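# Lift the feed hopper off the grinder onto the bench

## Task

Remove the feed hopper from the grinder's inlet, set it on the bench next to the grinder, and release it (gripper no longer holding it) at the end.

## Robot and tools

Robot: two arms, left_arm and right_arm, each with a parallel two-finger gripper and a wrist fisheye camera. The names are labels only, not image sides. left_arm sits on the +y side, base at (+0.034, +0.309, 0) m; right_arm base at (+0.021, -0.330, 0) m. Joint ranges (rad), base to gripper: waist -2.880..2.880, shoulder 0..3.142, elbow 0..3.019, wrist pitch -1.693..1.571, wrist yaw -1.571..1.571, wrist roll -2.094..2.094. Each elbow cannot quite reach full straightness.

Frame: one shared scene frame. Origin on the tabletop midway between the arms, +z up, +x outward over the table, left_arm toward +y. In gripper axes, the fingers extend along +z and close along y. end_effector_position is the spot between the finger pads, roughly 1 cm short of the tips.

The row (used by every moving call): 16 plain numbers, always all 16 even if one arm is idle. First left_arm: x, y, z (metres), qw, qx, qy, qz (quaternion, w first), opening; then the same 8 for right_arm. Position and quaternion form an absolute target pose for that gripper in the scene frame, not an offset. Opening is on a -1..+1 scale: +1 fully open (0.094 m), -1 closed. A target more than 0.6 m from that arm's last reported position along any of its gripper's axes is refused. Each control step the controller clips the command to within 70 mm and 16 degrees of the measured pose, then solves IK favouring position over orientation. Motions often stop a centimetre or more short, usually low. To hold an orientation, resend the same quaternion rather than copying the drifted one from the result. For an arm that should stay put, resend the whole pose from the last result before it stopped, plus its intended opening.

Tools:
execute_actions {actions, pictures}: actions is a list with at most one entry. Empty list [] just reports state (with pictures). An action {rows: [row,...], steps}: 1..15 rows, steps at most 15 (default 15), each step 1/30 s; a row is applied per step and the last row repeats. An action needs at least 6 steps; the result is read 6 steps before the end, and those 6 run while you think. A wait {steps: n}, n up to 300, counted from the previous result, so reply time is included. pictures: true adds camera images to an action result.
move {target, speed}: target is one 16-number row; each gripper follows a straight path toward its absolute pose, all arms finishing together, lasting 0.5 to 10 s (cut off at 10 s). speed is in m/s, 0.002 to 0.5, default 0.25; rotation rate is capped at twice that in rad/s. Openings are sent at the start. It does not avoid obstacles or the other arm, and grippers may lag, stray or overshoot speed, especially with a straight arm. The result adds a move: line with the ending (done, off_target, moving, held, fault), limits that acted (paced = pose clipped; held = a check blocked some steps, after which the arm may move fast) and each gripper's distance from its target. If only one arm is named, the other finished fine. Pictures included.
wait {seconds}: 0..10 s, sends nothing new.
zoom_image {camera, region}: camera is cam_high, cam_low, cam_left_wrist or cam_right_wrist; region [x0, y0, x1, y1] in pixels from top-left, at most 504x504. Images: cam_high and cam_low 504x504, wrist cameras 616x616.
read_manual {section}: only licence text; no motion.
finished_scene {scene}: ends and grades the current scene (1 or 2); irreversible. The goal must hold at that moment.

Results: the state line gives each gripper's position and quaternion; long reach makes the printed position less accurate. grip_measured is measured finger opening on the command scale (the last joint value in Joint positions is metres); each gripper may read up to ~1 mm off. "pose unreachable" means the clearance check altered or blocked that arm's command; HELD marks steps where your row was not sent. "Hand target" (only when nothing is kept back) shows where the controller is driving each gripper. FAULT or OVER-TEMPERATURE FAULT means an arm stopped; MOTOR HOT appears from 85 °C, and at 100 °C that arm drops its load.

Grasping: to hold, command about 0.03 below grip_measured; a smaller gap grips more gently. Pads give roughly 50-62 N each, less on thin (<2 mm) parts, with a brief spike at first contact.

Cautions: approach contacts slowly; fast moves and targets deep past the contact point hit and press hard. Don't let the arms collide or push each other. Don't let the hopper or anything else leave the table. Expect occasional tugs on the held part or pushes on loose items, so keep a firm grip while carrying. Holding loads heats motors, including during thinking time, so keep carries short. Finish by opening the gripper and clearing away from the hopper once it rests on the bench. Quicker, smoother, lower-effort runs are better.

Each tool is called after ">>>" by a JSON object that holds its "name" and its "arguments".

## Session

>>> {"name": "execute_actions", "arguments": {"actions": []}}

Scene clock: 0.00 s of 6320.00 s.
left_arm: end_effector_position=(+0.1568, +0.0446, +0.3557) grip_measured=+1.000 end_effector_quat_wxyz=(-0.044, -0.356, +0.726, -0.587) | right_arm: end_effector_position=(+0.2552, -0.2202, +0.2377) grip_measured=+1.000 end_effector_quat_wxyz=(+0.015, +0.378, +0.926, +0.010)
Joint positions: left_arm=[-1.225  0.358  0.635 -0.592  0.117 -2.063  0.094] | right_arm=[ 0.433  0.982  0.982 -1.537  0.01   1.223  0.094]
Joint velocities: left_arm=[-0.005  0.005  0.022  0.012  0.022 -0.051  0.   ] | right_arm=[-0.015  0.015 -0.037 -0.007  0.007 -0.051  0.   ]
Hand target (left_arm): +0.156, +0.045, +0.373; -0.043, -0.351, +0.718, -0.599
Hand target (right_arm): +0.261, -0.217, +0.249; +0.025, +0.378, +0.925, +0.021
camera_calibration (this result's frames):
cam_left_wrist: T_world_to_cam=[[0.557729, -0.0716985, 0.82692, -0.376947], [-0.816636, 0.130805, 0.562134, -0.0734435], [-0.14847, -0.988812, 0.0144023, 0.181578], [0, 0, 0, 1]] pos_world=[0.177217, 0.162127, 0.350376]
cam_right_wrist: T_world_to_cam=[[-0.697235, -0.716464, -0.023318, 0.0244379], [-0.591127, 0.556252, 0.584083, 0.140523], [-0.405504, 0.421027, -0.811359, 0.515657], [0, 0, 0, 1]] pos_world=[0.309207, -0.277763, 0.336876]

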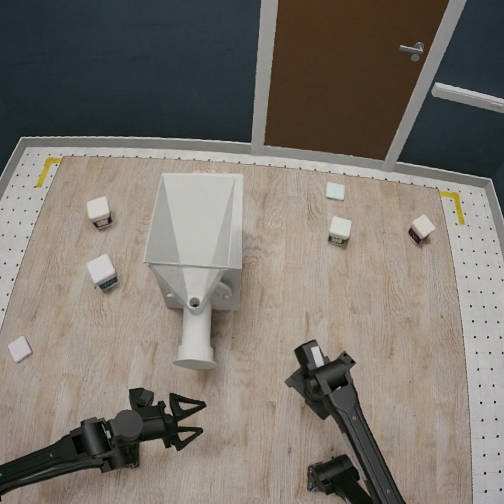

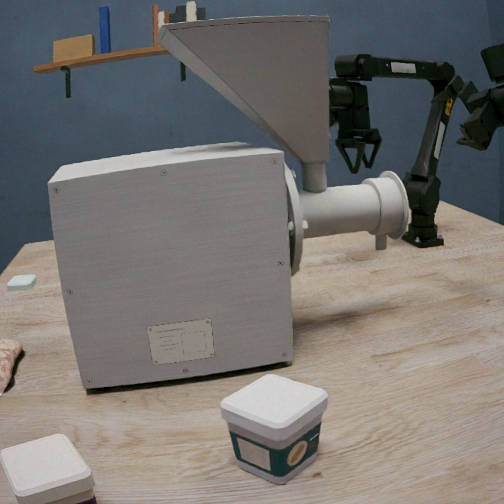

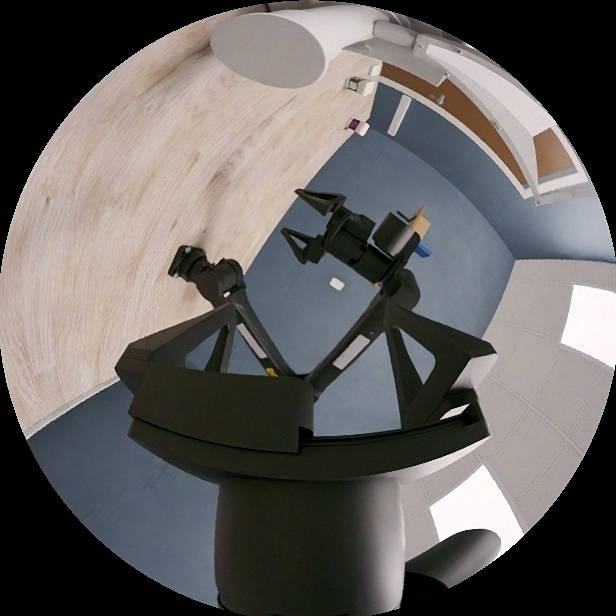

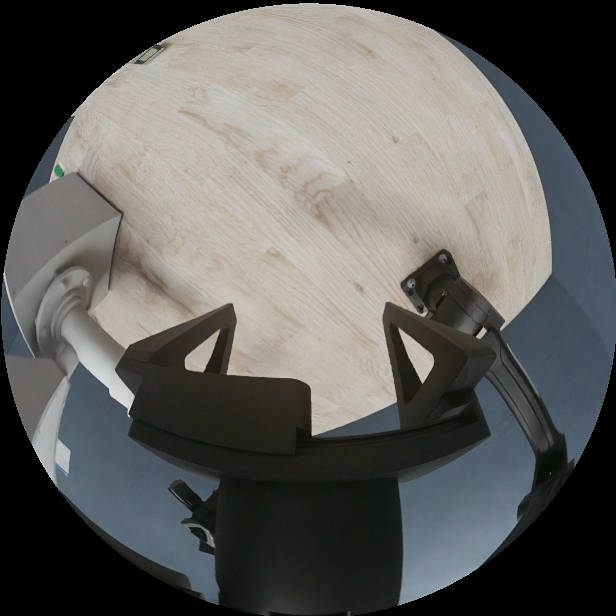

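>>> {"name": "zoom_image", "arguments": {"camera": "cam_high", "region": [120, 160, 280, 320]}}

>>> {"name": "zoom_image", "arguments": {"camera": "cam_low", "region": [150, 0, 350, 200]}}

Region (120, 160, 280, 320) of cam_high's 504x504 image, scaled by 3.150, with more detail than that image has.

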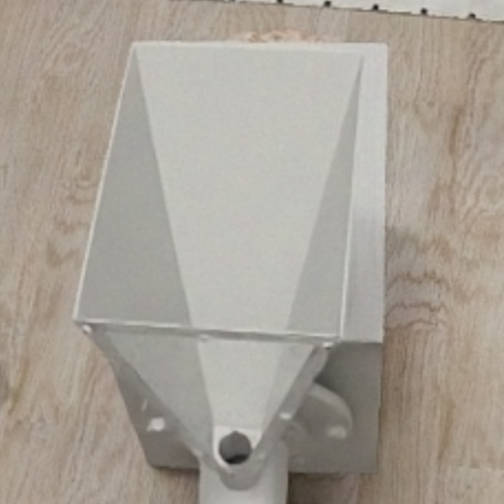

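Region (150, 0, 350, 200) of cam_low's 504x504 image, scaled by 2.520, with more detail than that image has.

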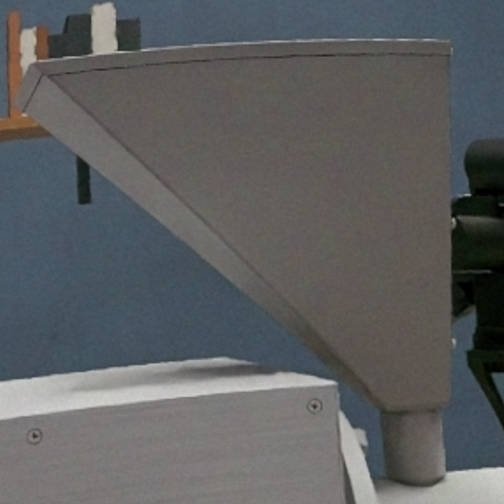

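>>> {"name": "move", "arguments": {"target": [0.30,0.27,0.58,0.45,-0.05,0.885,-0.1,0.3,0.36,-0.15,0.56,0.40,0.1,0.90,0.14,0.3], "speed": 0.25}}

Scene clock: 6.97 s of 6320.00 s.
left_arm: end_effector_position=(+0.2938, +0.2664, +0.5543) grip_measured=+0.302 end_effector_quat_wxyz=(+0.430, -0.054, +0.895, -0.101) | right_arm: end_effector_position=(+0.3505, -0.1615, +0.5377) grip_measured=+0.301 end_effector_quat_wxyz=(+0.376, +0.114, +0.910, +0.130)
Joint positions: left_arm=[-0.313  0.755  1.521 -1.421  0.012 -0.281  0.061] | right_arm=[ 0.592  1.03   1.637 -1.4    0.286  0.737  0.061]
Joint velocities: left_arm=[-0.005  0.005 -0.002 -0.022 -0.066  0.007 -0.   ] | right_arm=[-0.005  0.015 -0.032  0.007  0.051 -0.022 -0.   ]
Hand target (left_arm): +0.295, +0.269, +0.579; +0.455, -0.052, +0.883, -0.101
Hand target (right_arm): +0.351, -0.157, +0.564; +0.397, +0.106, +0.900, +0.148
Off the commanded pose (left_arm): 0.027 m, 3 deg.
Off the commanded pose (right_arm): 0.027 m, 4 deg.
Kept back: nothing.
After step 90, 0.20 s passed at rest.
move: off_target (left_arm, right_arm)
camera_calibration (this result's frames):
cam_left_wrist: T_world_to_cam=[[0.00458505, -0.977746, 0.209744, 0.144286], [-0.960574, -0.062614, -0.270883, 0.453321], [0.277988, -0.200233, -0.939484, 0.611728], [0, 0, 0, 1]] pos_world=[0.264733, 0.291947, 0.667242]
cam_right_wrist: T_world_to_cam=[[-0.111535, -0.942189, -0.315975, 0.0555593], [-0.981765, 0.153725, -0.111834, 0.435051], [0.153942, 0.29774, -0.942153, 0.627265], [0, 0, 0, 1]] pos_world=[0.336752, -0.201293, 0.657189]

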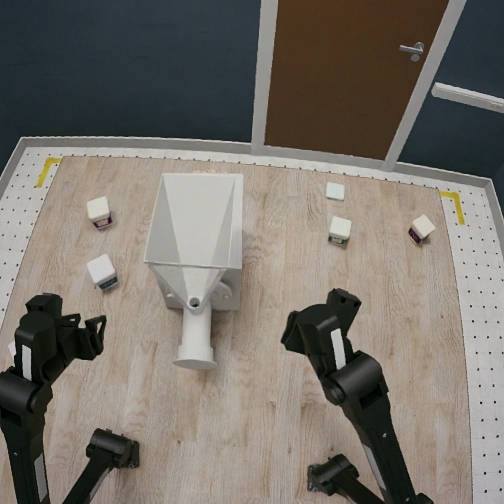

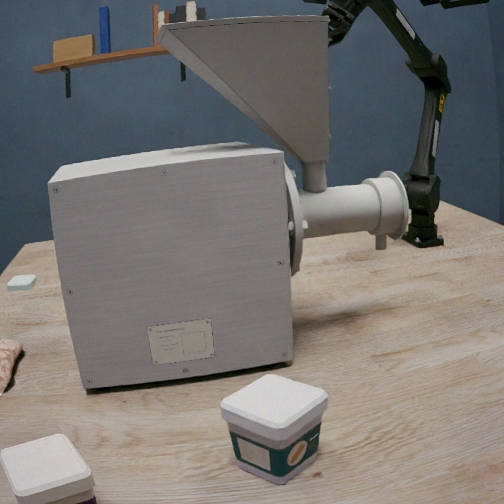

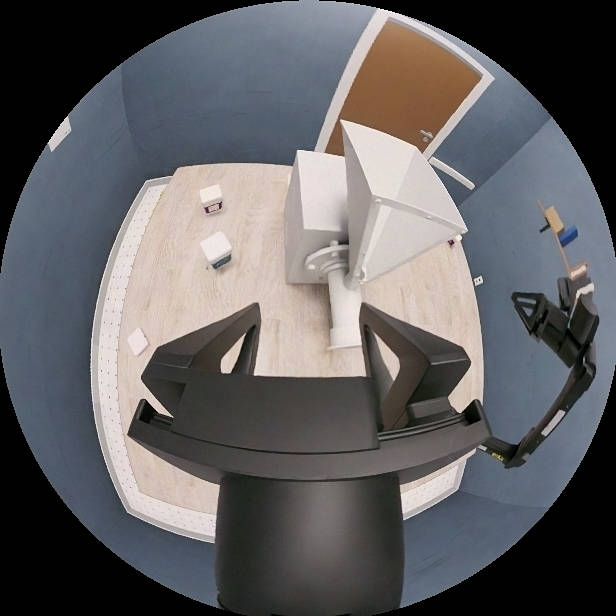

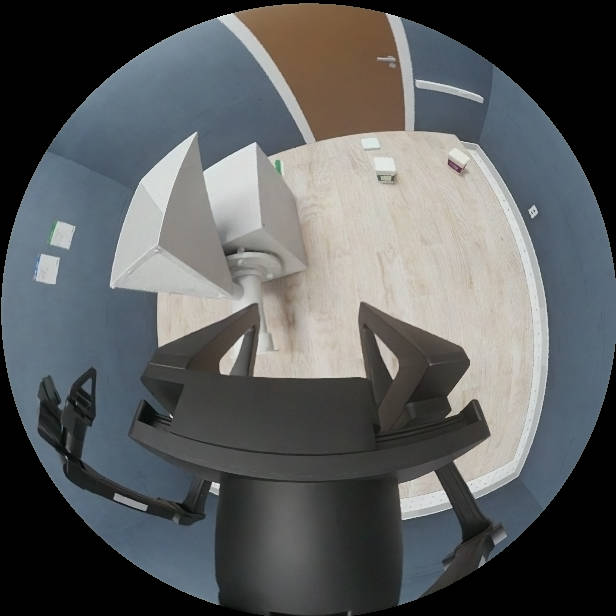

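>>> {"name": "move", "arguments": {"target": [0.51,0.225,0.60,0.37,-0.089,0.91,-0.144,0.3,0.50,0.01,0.60,0.35,0.028,0.918,0.178,0.3], "speed": 0.2}}

Scene clock: 9.23 s of 6320.00 s.
left_arm: end_effector_position=(+0.5129, +0.2186, +0.5809) grip_measured=+0.302 end_effector_quat_wxyz=(+0.358, -0.081, +0.920, -0.139) | right_arm: end_effector_position=(+0.5085, +0.0053, +0.5798) grip_measured=+0.301 end_effector_quat_wxyz=(+0.333, +0.039, +0.928, +0.164)
Joint positions: left_arm=[-0.313  1.378  2.055 -1.463  0.09  -0.367  0.061] | right_arm=[ 0.636  1.734  2.502 -1.591  0.161  0.672  0.061]
Joint velocities: left_arm=[-0.015 -0.015 -0.012 -0.012  0.037 -0.066 -0.001] | right_arm=[-0.005 -0.015 -0.022 -0.022  0.051 -0.022  0.001]
Hand target (left_arm): +0.509, +0.224, +0.601; +0.372, -0.089, +0.913, -0.143
Hand target (right_arm): +0.499, +0.007, +0.602; +0.350, +0.029, +0.919, +0.179
Off the commanded pose (left_arm): 0.020 m, 2 deg.
Off the commanded pose (right_arm): 0.022 m, 3 deg.
Kept back: nothing.
move: off_target (left_arm, right_arm)
camera_calibration (this result's frames):
cam_left_wrist: T_world_to_cam=[[0.0409221, -0.953759, 0.297774, 0.0159176], [-0.990065, -0.0788321, -0.116435, 0.596984], [0.134525, -0.290051, -0.947509, 0.664125], [0, 0, 0, 1]] pos_world=[0.50106, 0.254873, 0.694034]
cam_right_wrist: T_world_to_cam=[[0.0357058, -0.945263, -0.324351, 0.173665], [-0.998601, -0.0210821, -0.0484897, 0.542036], [0.0389975, 0.325628, -0.944693, 0.652689], [0, 0, 0, 1]] pos_world=[0.509624, -0.0369483, 0.699202]

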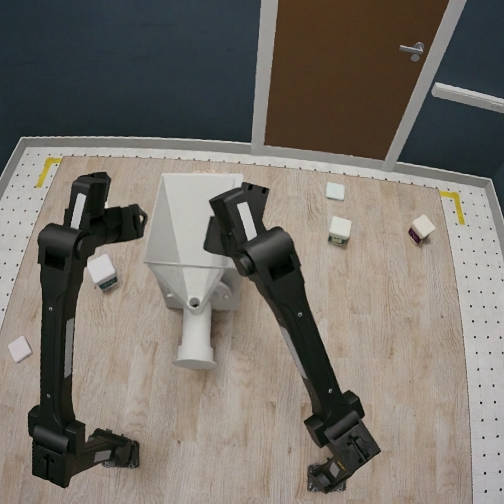

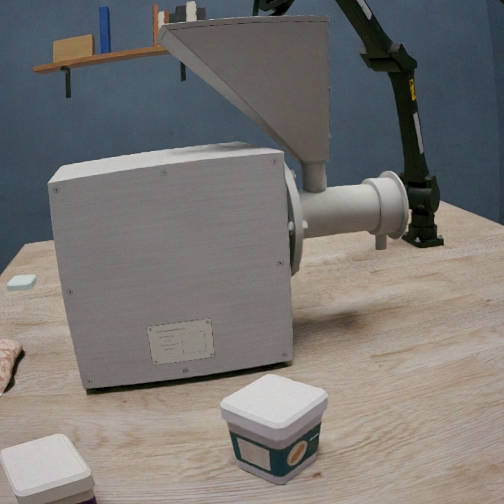

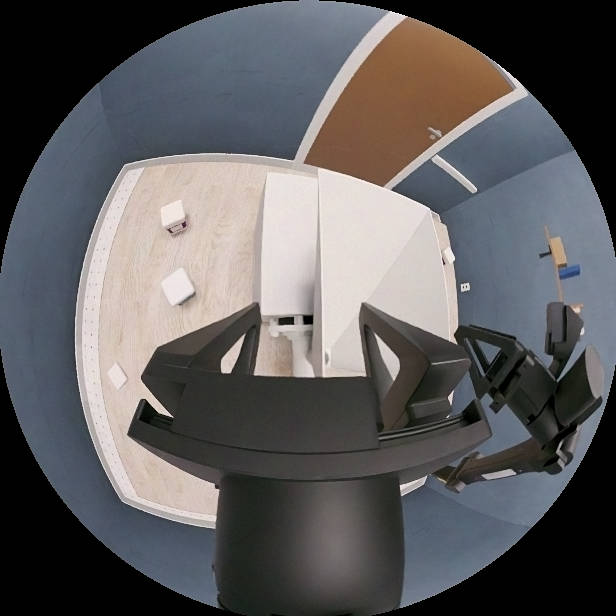

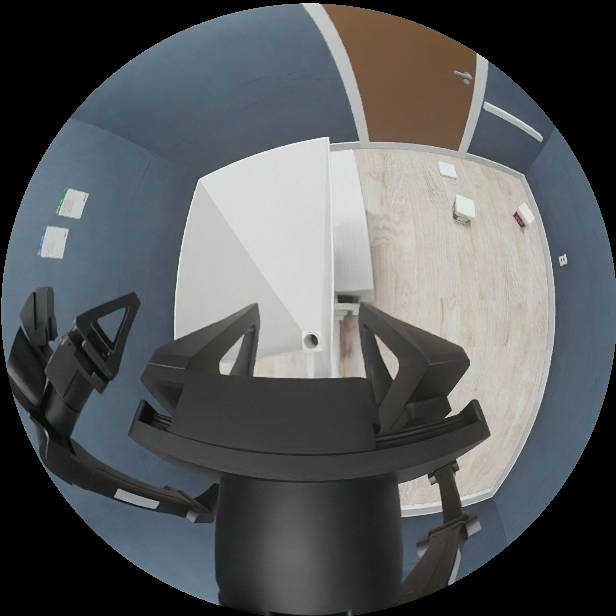

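>>> {"name": "move", "arguments": {"target": [0.55,0.178,0.51,0.35,-0.085,0.92,-0.144,0.3,0.55,0.008,0.51,0.34,0.03,0.922,0.178,0.3], "speed": 0.07}}

Scene clock: 11.07 s of 6320.00 s.
left_arm: end_effector_position=(+0.5447, +0.1848, +0.5156) grip_measured=+0.302 end_effector_quat_wxyz=(+0.349, -0.084, +0.923, -0.140) | right_arm: end_effector_position=(+0.5440, +0.0135, +0.5201) grip_measured=+0.301 end_effector_quat_wxyz=(+0.341, +0.032, +0.921, +0.184)
Joint positions: left_arm=[-0.381  1.378  1.86  -1.283  0.048 -0.424  0.061] | right_arm=[ 0.598  1.651  2.172 -1.301  0.109  0.637  0.061]
Joint velocities: left_arm=[-0.005 -0.015  0.002 -0.007 -0.037 -0.022 -0.001] | right_arm=[-0.005  0.015  0.012 -0.022  0.007 -0.007 -0.001]
Hand target (left_arm): +0.550, +0.178, +0.510; +0.350, -0.085, +0.921, -0.144
Hand target (right_arm): +0.552, +0.009, +0.511; +0.340, +0.030, +0.923, +0.177
Off the commanded pose (left_arm): 0.010 m, 1 deg.
Off the commanded pose (right_arm): 0.013 m, 1 deg.
Kept back: nothing.
move: off_target (right_arm)
camera_calibration (this result's frames):
cam_left_wrist: T_world_to_cam=[[0.0493808, -0.951908, 0.302379, -0.00550354], [-0.992063, -0.0817983, -0.0954948, 0.609052], [0.115636, -0.295263, -0.948392, 0.599852], [0, 0, 0, 1]] pos_world=[0.535125, 0.221695, 0.628721]
cam_right_wrist: T_world_to_cam=[[0.0651127, -0.932903, -0.354191, 0.160165], [-0.996514, -0.0422366, -0.0719471, 0.586079], [0.0521599, 0.357641, -0.932401, 0.578284], [0, 0, 0, 1]] pos_world=[0.543443, -0.0326457, 0.638088]

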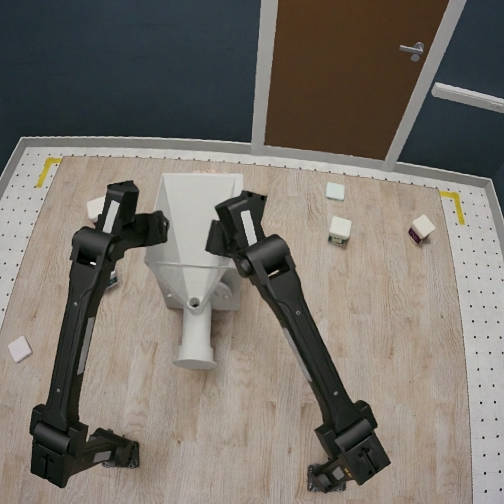

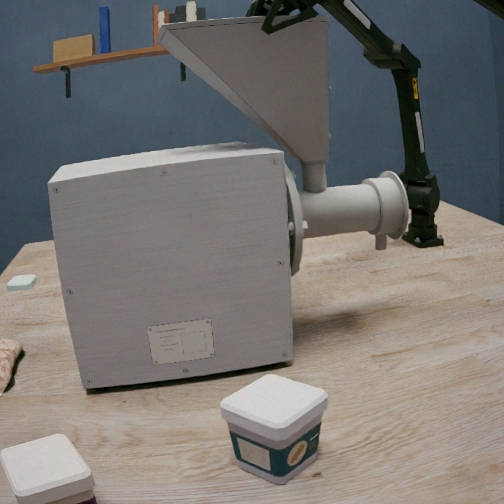

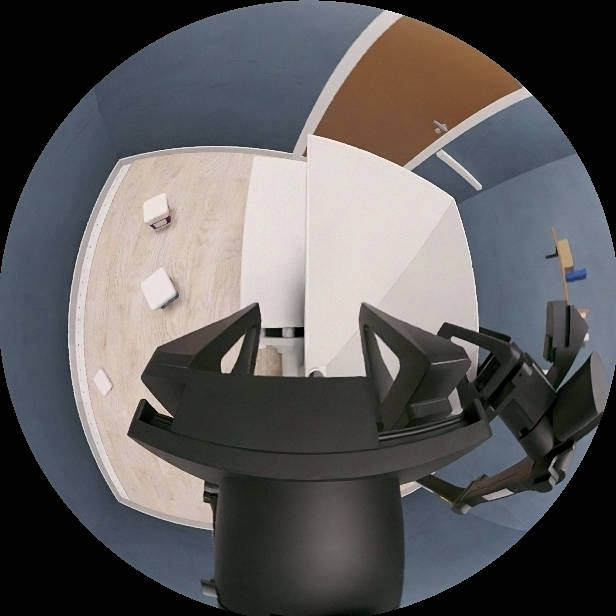

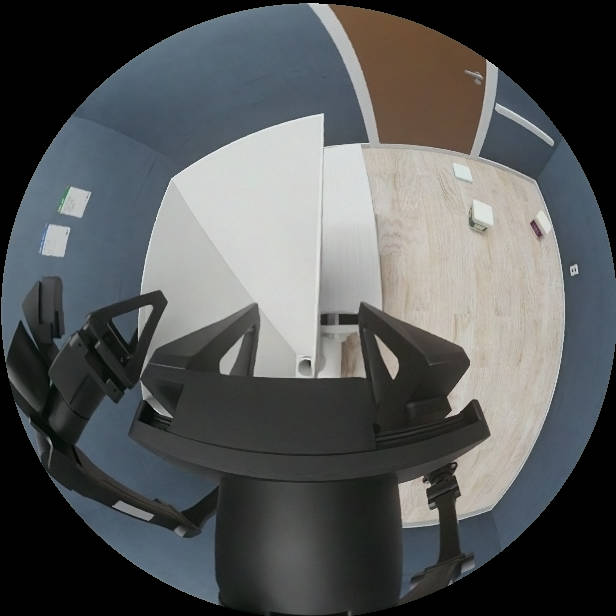

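>>> {"name": "move", "arguments": {"target": [0.55,0.178,0.488,0.35,-0.085,0.92,-0.144,0.3,0.55,0.004,0.488,0.34,0.03,0.922,0.178,0.3], "speed": 0.04}}

>>> {"name": "move", "arguments": {"target": [0.55,0.178,0.495,0.35,-0.085,0.92,-0.144,-1,0.55,0.004,0.495,0.34,0.03,0.922,0.178,-1], "speed": 0.04}}

>>> {"name": "move", "arguments": {"target": [0.545,0.178,0.57,0.38,-0.085,0.908,-0.15,-1,0.545,0.004,0.57,0.365,0.03,0.912,0.178,-1], "speed": 0.04}}

Scene clock: 13.17 s of 6320.00 s.
left_arm: end_effector_position=(+0.5491, +0.1838, +0.5054) grip_measured=+0.302 end_effector_quat_wxyz=(+0.362, -0.086, +0.917, -0.146) | right_arm: end_effector_position=(+0.5404, +0.0056, +0.5194) grip_measured=+0.301 end_effector_quat_wxyz=(+0.359, +0.036, +0.911, +0.198)
Joint positions: left_arm=[-0.381  1.355  1.791 -1.205  0.048 -0.43   0.061] | right_arm=[ 0.589  1.586  2.061 -1.204  0.103  0.636  0.061]
Joint velocities: left_arm=[ 0.005  0.005 -0.012 -0.002 -0.037 -0.066  0.001] | right_arm=[ 0.005 -0.024  0.022  0.002 -0.022  0.022 -0.   ]
Hand target (left_arm): +0.550, +0.178, +0.488; +0.351, -0.085, +0.921, -0.144
Hand target (right_arm): +0.550, +0.004, +0.489; +0.340, +0.030, +0.923, +0.178
Off the commanded pose (left_arm): 0.018 m, 1 deg.
Off the commanded pose (right_arm): 0.033 m, 4 deg.
Kept back: nothing.
move: off_target (left_arm, right_arm)
camera_calibration (this result's frames):
cam_left_wrist: T_world_to_cam=[[0.0442189, -0.948243, 0.314451, -0.00750576], [-0.988401, -0.0873006, -0.124268, 0.625841], [0.145288, -0.305309, -0.941105, 0.571255], [0, 0, 0, 1]] pos_world=[0.535917, 0.221928, 0.617743]
cam_right_wrist: T_world_to_cam=[[0.0760221, -0.921461, -0.380959, 0.160668], [-0.992975, -0.0352219, -0.112958, 0.601473], [0.0906686, 0.38687, -0.917666, 0.551982], [0, 0, 0, 1]] pos_world=[0.534986, -0.0443104, 0.635685]

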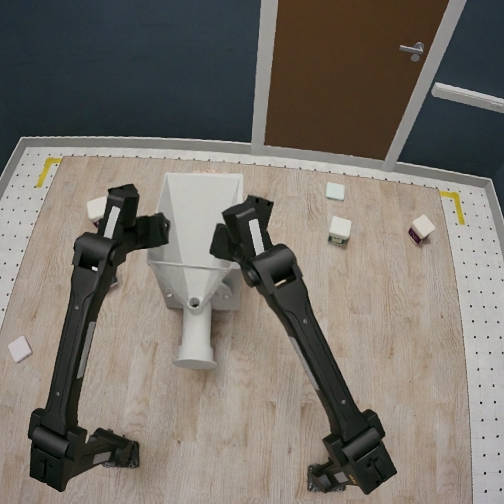

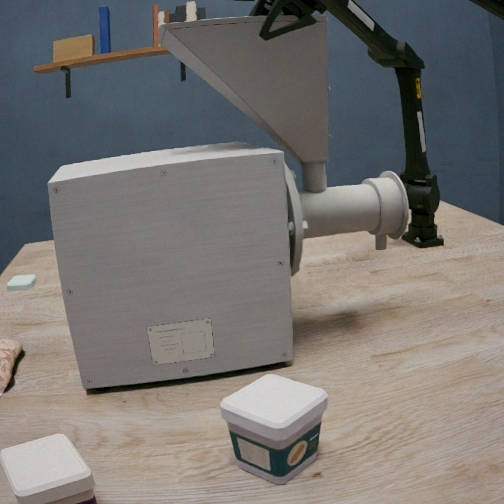

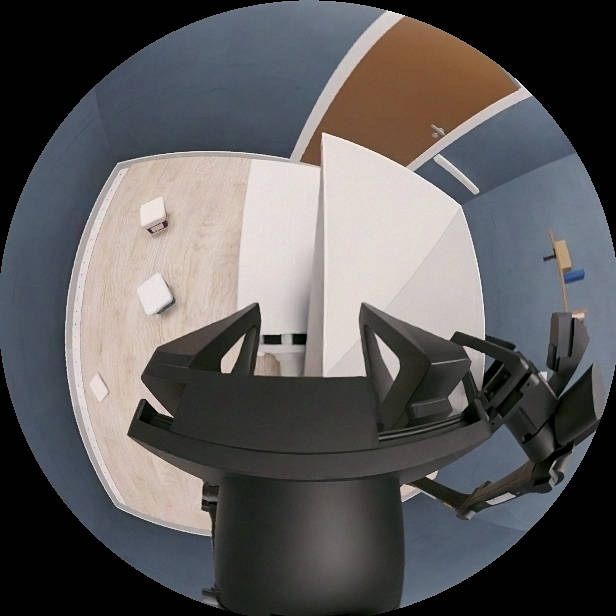

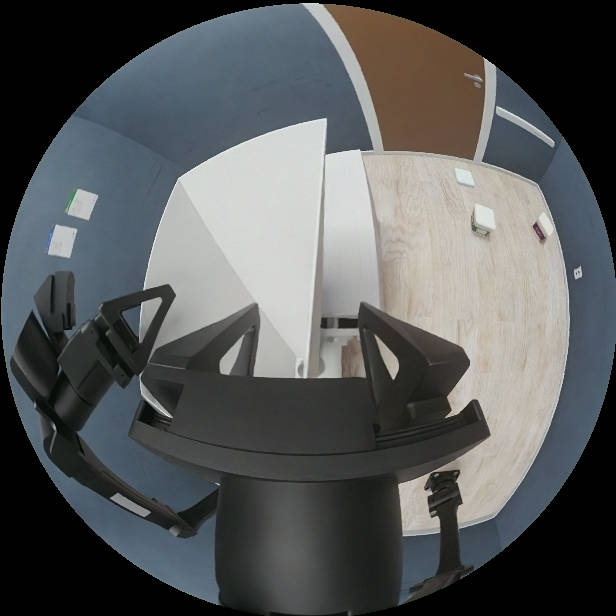

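Scene clock: 14.17 s of 6320.00 s.
left_arm: end_effector_position=(+0.5478, +0.1807, +0.5072) grip_measured=-0.965 end_effector_quat_wxyz=(+0.366, -0.083, +0.916, -0.143) | right_arm: end_effector_position=(+0.5384, +0.0059, +0.5203) grip_measured=-0.976 end_effector_quat_wxyz=(+0.362, +0.033, +0.911, +0.194)
Joint positions: left_arm=[-0.391  1.352  1.791 -1.203  0.035 -0.428  0.002] | right_arm=[ 0.595  1.584  2.061 -1.207  0.114  0.63   0.001]
Joint velocities: left_arm=[-0.024 -0.005  0.002 -0.012  0.037 -0.007 -0.   ] | right_arm=[-0.005 -0.015 -0.012  0.012  0.007 -0.051 -0.001]
Hand target (left_arm): +0.550, +0.178, +0.495; +0.351, -0.085, +0.921, -0.144
Hand target (right_arm): +0.550, +0.004, +0.495; +0.341, +0.030, +0.923, +0.178
Off the commanded pose (left_arm): 0.013 m, 2 deg.
Off the commanded pose (right_arm): 0.028 m, 3 deg.
Kept back: nothing.
move: off_target (left_arm, right_arm)
camera_calibration (this result's frames):
cam_left_wrist: T_world_to_cam=[[0.039171, -0.951117, 0.306336, -0.00352505], [-0.98766, -0.0833761, -0.132576, 0.627614], [0.151637, -0.297362, -0.942646, 0.568032], [0, 0, 0, 1]] pos_world=[0.533872, 0.217887, 0.61974]
cam_right_wrist: T_world_to_cam=[[0.0789032, -0.925279, -0.37099, 0.154771], [-0.99231, -0.037299, -0.118021, 0.601909], [0.0953647, 0.377449, -0.921107, 0.552216], [0, 0, 0, 1]] pos_world=[0.532406, -0.0427765, 0.637107]

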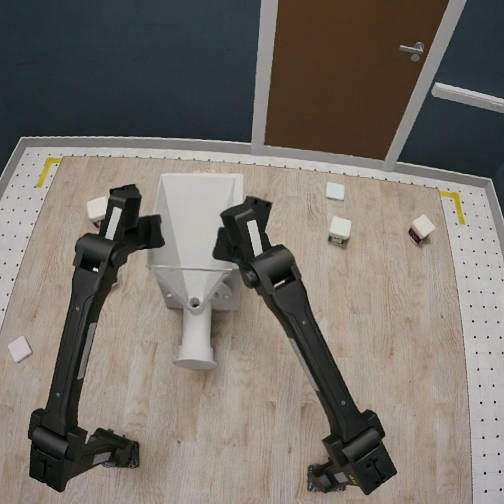

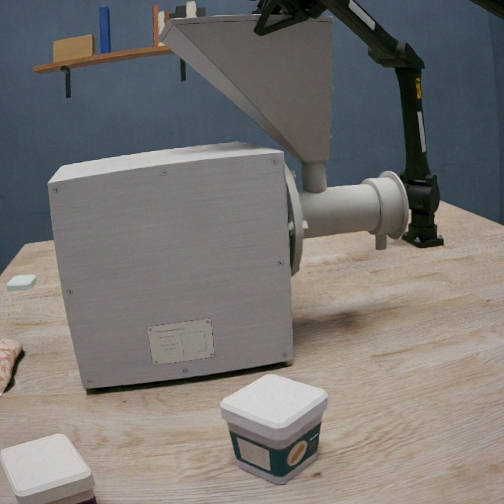

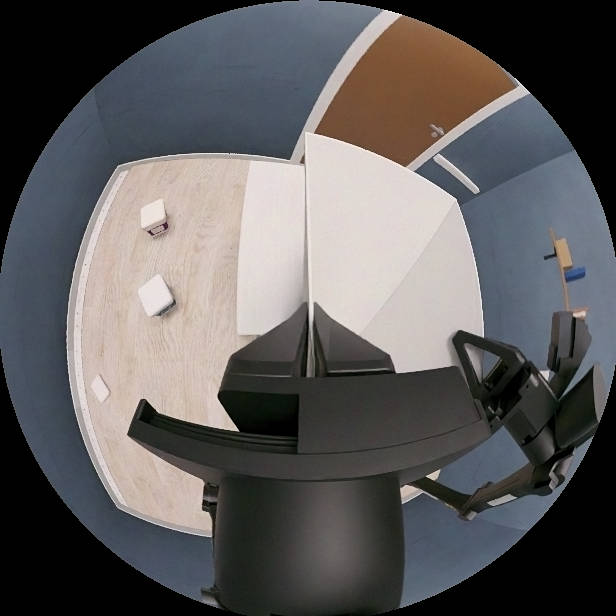

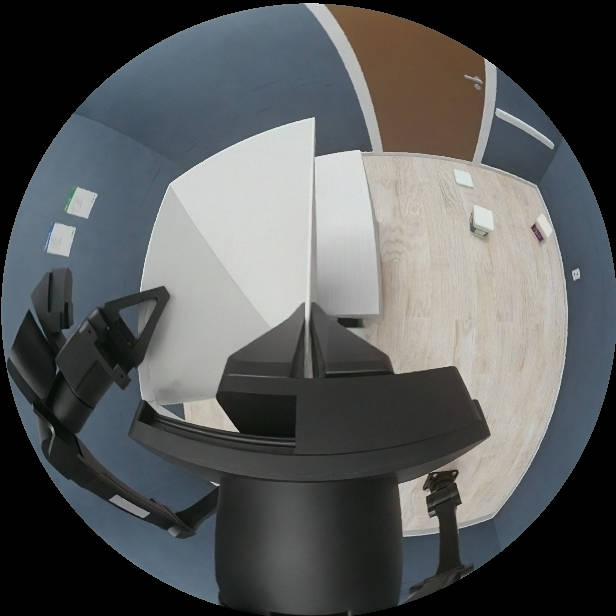

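Scene clock: 15.97 s of 6320.00 s.
left_arm: end_effector_position=(+0.5493, +0.1850, +0.5076) grip_measured=-0.973 end_effector_quat_wxyz=(+0.335, -0.095, +0.929, -0.126) | right_arm: end_effector_position=(+0.5432, +0.0097, +0.5220) grip_measured=-0.987 end_effector_quat_wxyz=(+0.329, +0.030, +0.930, +0.159)
Joint positions: left_arm=[-0.388  1.404  1.881 -1.315  0.018 -0.441  0.001] | right_arm=[ 0.6    1.693  2.259 -1.398  0.132  0.626  0.001]
Joint velocities: left_arm=[-0.005 -0.015 -0.002 -0.002  0.051  0.007  0.   ] | right_arm=[-0.015  0.005  0.002 -0.022 -0.051 -0.007 -0.001]
Hand target (left_arm): +0.539, +0.180, +0.567; +0.382, -0.085, +0.908, -0.151
Hand target (right_arm): +0.541, +0.001, +0.568; +0.367, +0.030, +0.913, +0.178
Off the commanded pose (left_arm): 0.063 m, 6 deg.
Off the commanded pose (right_arm): 0.048 m, 5 deg.
Kept back: nothing.
move: off_target (left_arm, right_arm)
camera_calibration (this result's frames):
cam_left_wrist: T_world_to_cam=[[0.0830474, -0.955664, 0.282505, -0.0108372], [-0.992469, -0.10493, -0.0632061, 0.60096], [0.0900472, -0.275129, -0.957181, 0.606603], [0, 0, 0, 1]] pos_world=[0.542711, 0.219596, 0.621675]
cam_right_wrist: T_world_to_cam=[[0.0490407, -0.949815, -0.308943, 0.142557], [-0.998452, -0.0384975, -0.0401344, 0.569718], [0.0262268, 0.310433, -0.950233, 0.605271], [0, 0, 0, 1]] pos_world=[0.545971, -0.0305604, 0.642056]

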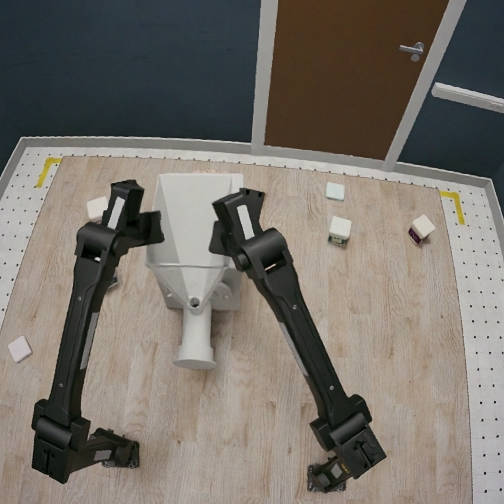

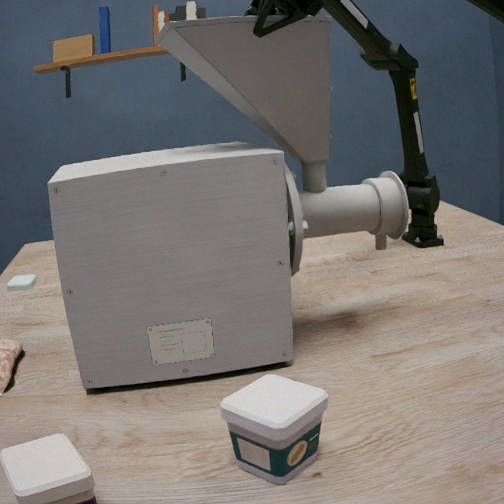

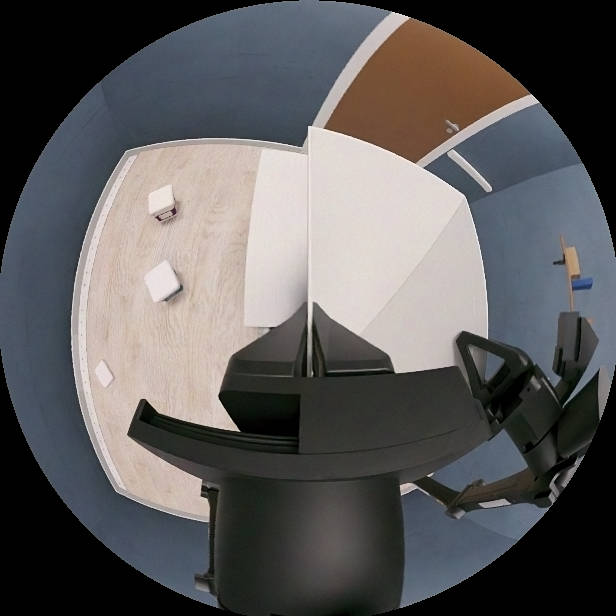

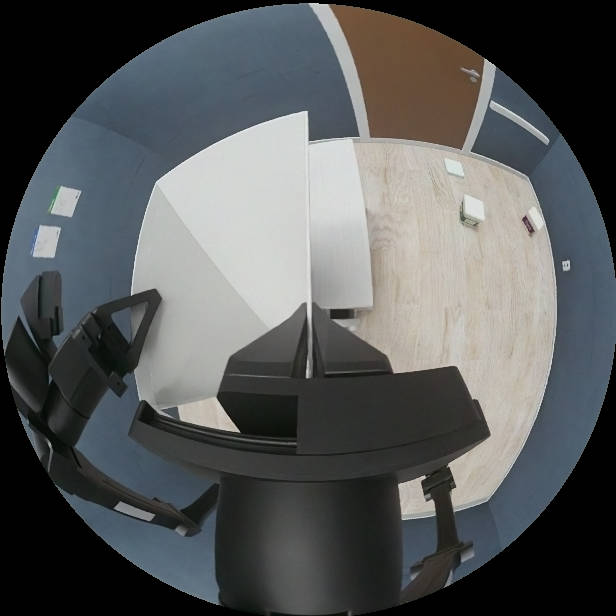

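>>> {"name": "move", "arguments": {"target": [0.53,0.178,0.60,0.42,-0.085,0.89,-0.16,-1,0.53,0.004,0.60,0.40,0.03,0.895,0.185,-1], "speed": 0.04}}

Scene clock: 19.07 s of 6320.00 s.
left_arm: end_effector_position=(+0.5476, +0.1858, +0.5132) grip_measured=-0.973 end_effector_quat_wxyz=(+0.343, -0.098, +0.925, -0.129) | right_arm: end_effector_position=(+0.5396, +0.0098, +0.5289) grip_measured=-0.987 end_effector_quat_wxyz=(+0.340, +0.035, +0.927, +0.156)
Joint positions: left_arm=[-0.388  1.395  1.88  -1.306  0.017 -0.447  0.001] | right_arm=[ 0.612  1.683  2.258 -1.392  0.162  0.637  0.001]
Joint velocities: left_arm=[-0.005  0.005 -0.017 -0.002 -0.007 -0.022  0.001] | right_arm=[-0.015 -0.005  0.007  0.007 -0.007  0.022 -0.   ]
Hand target (left_arm): +0.527, +0.181, +0.587; +0.418, -0.085, +0.890, -0.162
Hand target (right_arm): +0.523, -0.001, +0.597; +0.400, +0.032, +0.897, +0.187
Off the commanded pose (left_arm): 0.089 m, 10 deg; position clipped at the last step of the last action.
Off the commanded pose (right_arm): 0.072 m, 8 deg.
Kept back: nothing.
move: off_target (left_arm, right_arm); limits=paced
camera_calibration (this result's frames):
cam_left_wrist: T_world_to_cam=[[0.0839006, -0.953163, 0.290586, -0.0165863], [-0.990737, -0.111039, -0.0781704, 0.607596], [0.106776, -0.281336, -0.95365, 0.602498], [0, 0, 0, 1]] pos_world=[0.539027, 0.221162, 0.626888]
cam_right_wrist: T_world_to_cam=[[0.0405406, -0.95142, -0.305216, 0.147635], [-0.997809, -0.0225672, -0.0621884, 0.577549], [0.0522794, 0.307069, -0.95025, 0.597868], [0, 0, 0, 1]] pos_world=[0.539043, -0.0300903, 0.649102]

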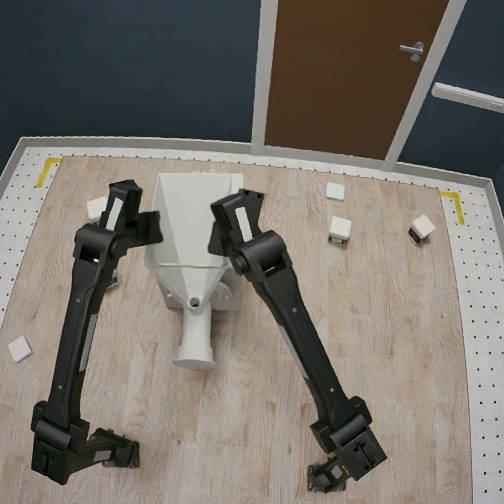

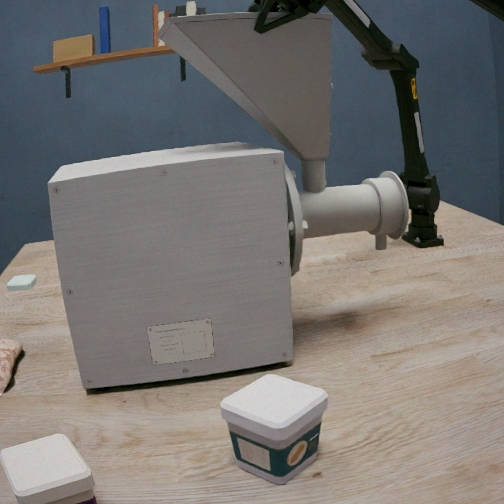

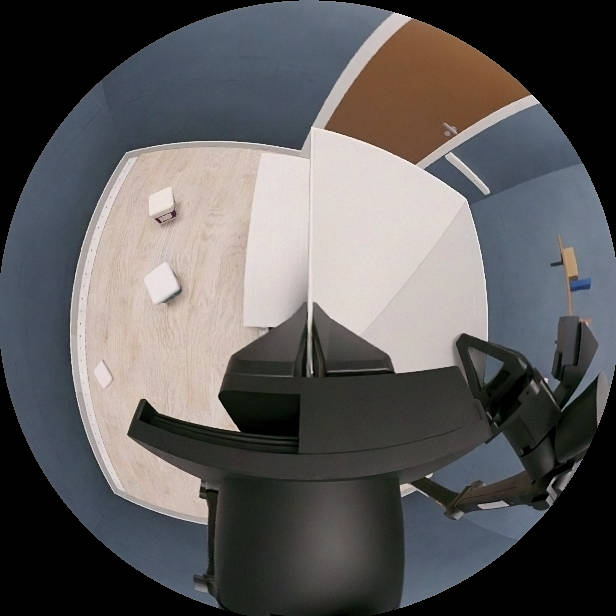

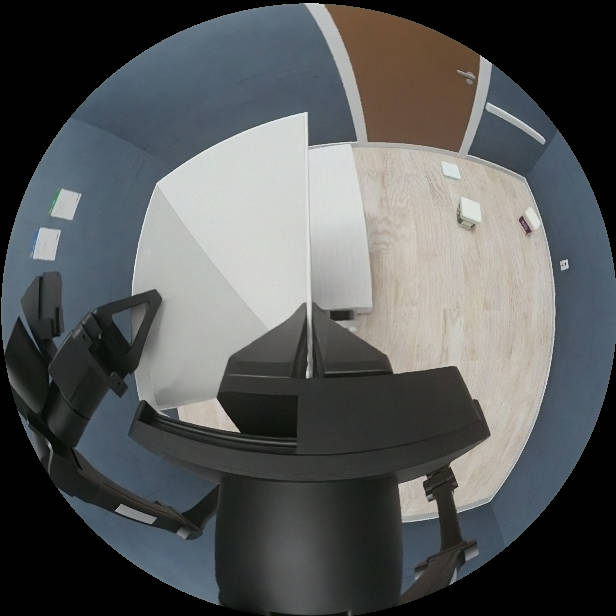

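>>> {"name": "move", "arguments": {"target": [0.55,0.186,0.585,0.385,-0.095,0.91,-0.135,-1,0.545,0.012,0.575,0.37,0.033,0.915,0.165,-1], "speed": 0.04}}

>>> {"name": "move", "arguments": {"target": [0.55,0.186,0.62,0.40,-0.095,0.903,-0.135,-1,0.545,0.012,0.61,0.385,0.033,0.908,0.165,-1], "speed": 0.03}}

Scene clock: 21.33 s of 6320.00 s.
left_arm: end_effector_position=(+0.5514, +0.1878, +0.5065) grip_measured=-0.972 end_effector_quat_wxyz=(+0.320, -0.105, +0.934, -0.117) | right_arm: end_effector_position=(+0.5439, +0.0122, +0.5224) grip_measured=-0.984 end_effector_quat_wxyz=(+0.324, +0.037, +0.934, +0.144)
Joint positions: left_arm=[-0.386  1.432  1.924 -1.366  0.008 -0.454  0.001] | right_arm=[ 0.611  1.729  2.322 -1.454  0.163  0.645  0.001]
Joint velocities: left_arm=[ 0.005 -0.005 -0.017  0.007 -0.022 -0.022 -0.001] | right_arm=[-0.005 -0.005  0.017 -0.002 -0.007  0.066 -0.   ]
Hand target (left_arm): +0.542, +0.188, +0.580; +0.386, -0.096, +0.907, -0.136
Hand target (right_arm): +0.540, +0.009, +0.573; +0.370, +0.034, +0.913, +0.166
Off the commanded pose (left_arm): 0.078 m, 8 deg; position clipped at the last step of the last action.
Off the commanded pose (right_arm): 0.053 m, 6 deg.
Kept back: nothing.
move: off_target (left_arm, right_arm); limits=paced
camera_calibration (this result's frames):
cam_left_wrist: T_world_to_cam=[[0.111508, -0.955943, 0.271548, -0.0180552], [-0.991878, -0.123887, -0.0288211, 0.589049], [0.0611925, -0.266128, -0.961993, 0.622819], [0, 0, 0, 1]] pos_world=[0.548166, 0.221465, 0.621027]
cam_right_wrist: T_world_to_cam=[[0.0227703, -0.957824, -0.286451, 0.147672], [-0.999558, -0.0163277, -0.0248599, 0.562885], [0.0191343, 0.28689, -0.957772, 0.612922], [0, 0, 0, 1]] pos_world=[0.547545, -0.0252073, 0.643333]

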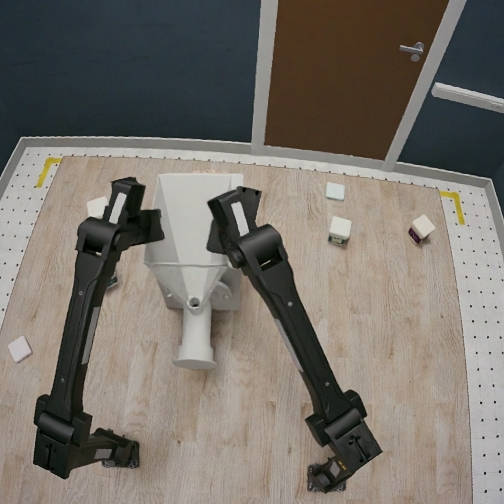

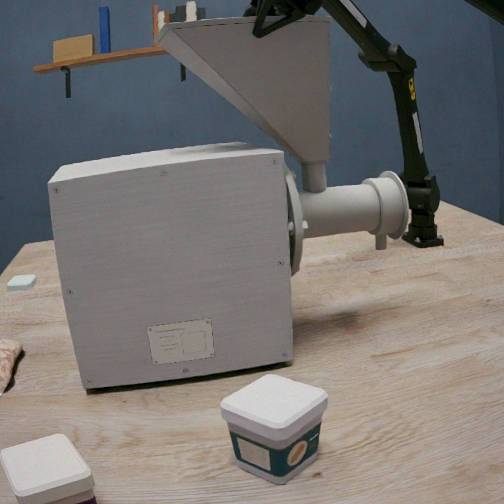

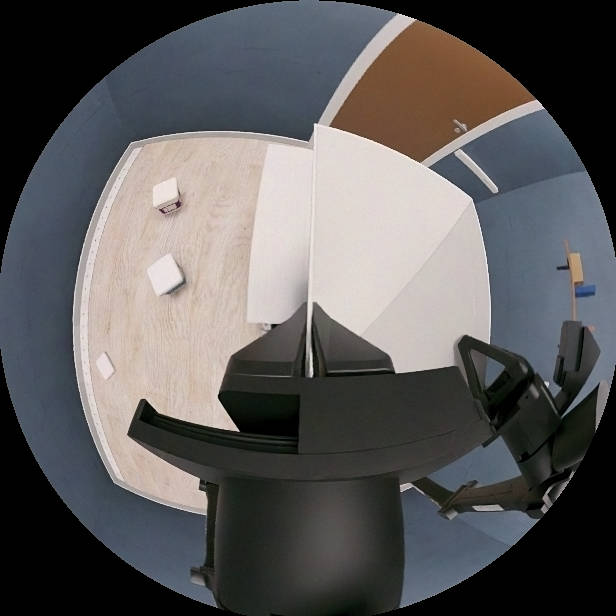

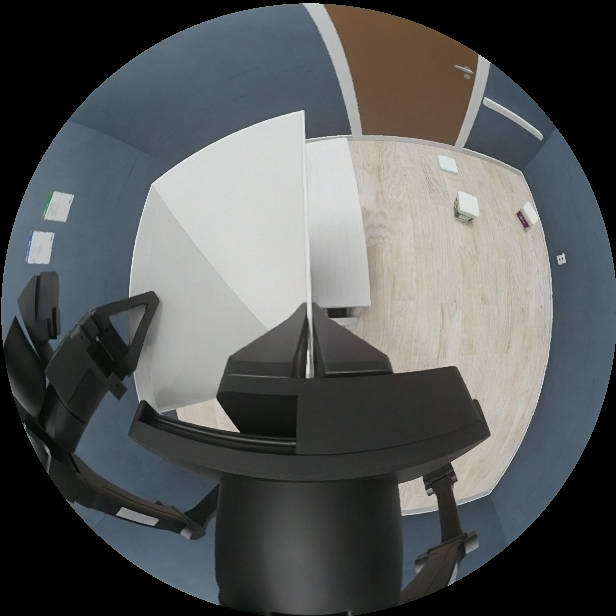

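Scene clock: 25.33 s of 6320.00 s.
left_arm: end_effector_position=(+0.5511, +0.1888, +0.5064) grip_measured=-0.970 end_effector_quat_wxyz=(+0.310, -0.103, +0.938, -0.112) | right_arm: end_effector_position=(+0.5442, +0.0118, +0.5231) grip_measured=-0.970 end_effector_quat_wxyz=(+0.307, +0.029, +0.943, +0.127)
Joint positions: left_arm=[-0.384  1.448  1.951 -1.401  0.007 -0.448  0.001] | right_arm=[ 0.61   1.787  2.433 -1.556  0.163  0.63   0.001]
Joint velocities: left_arm=[-0.005  0.005  0.007 -0.007 -0.007 -0.007 -0.001] | right_arm=[ 0.005  0.005 -0.007 -0.002  0.007  0.022  0.001]
Hand target (left_arm): +0.544, +0.189, +0.584; +0.399, -0.096, +0.902, -0.137
Hand target (right_arm): +0.535, +0.005, +0.599; +0.385, +0.035, +0.907, +0.167
Off the commanded pose (left_arm): 0.114 m, 11 deg; position clipped at the last step of the last action.
Off the commanded pose (right_arm): 0.087 m, 11 deg; position clipped at the last step of the last action.
Kept back: nothing.
move: off_target (left_arm, right_arm); limits=paced
camera_calibration (this result's frames):
cam_left_wrist: T_world_to_cam=[[0.114839, -0.958671, 0.260311, -0.0127187], [-0.992611, -0.121073, -0.00798502, 0.578262], [0.0391716, -0.25747, -0.965492, 0.635242], [0, 0, 0, 1]] pos_world=[0.550566, 0.221375, 0.621249]
cam_right_wrist: T_world_to_cam=[[0.0228819, -0.96767, -0.25118, 0.129116], [-0.999561, -0.0268739, 0.0124738, 0.543763], [-0.0188207, 0.250784, -0.96786, 0.640133], [0, 0, 0, 1]] pos_world=[0.552617, -0.0209807, 0.645207]

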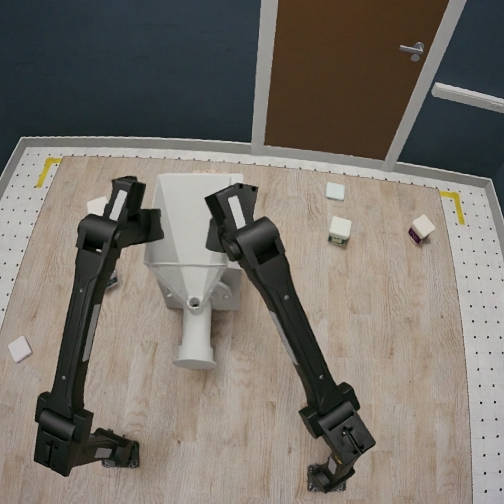

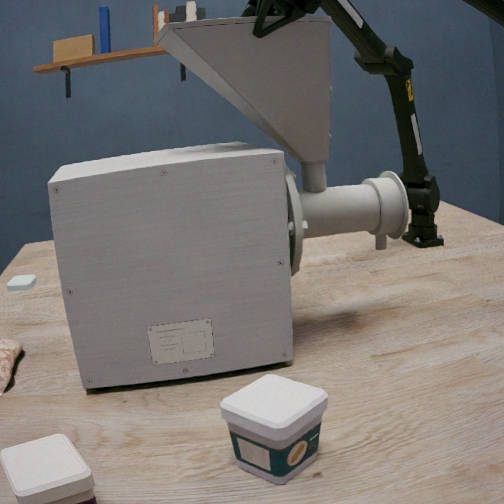

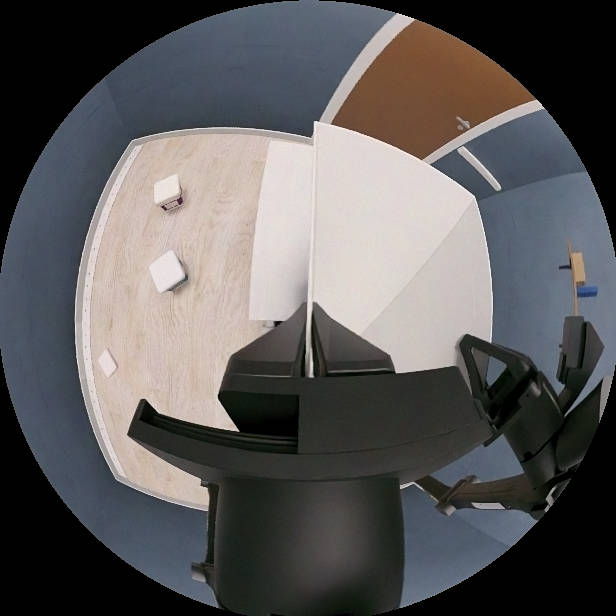

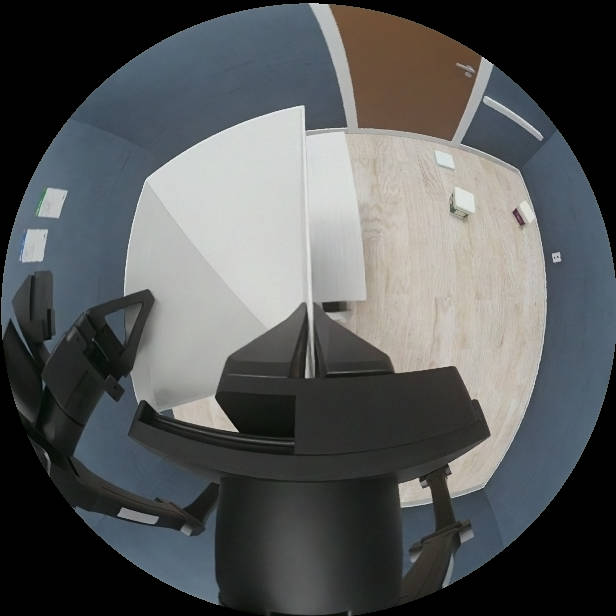

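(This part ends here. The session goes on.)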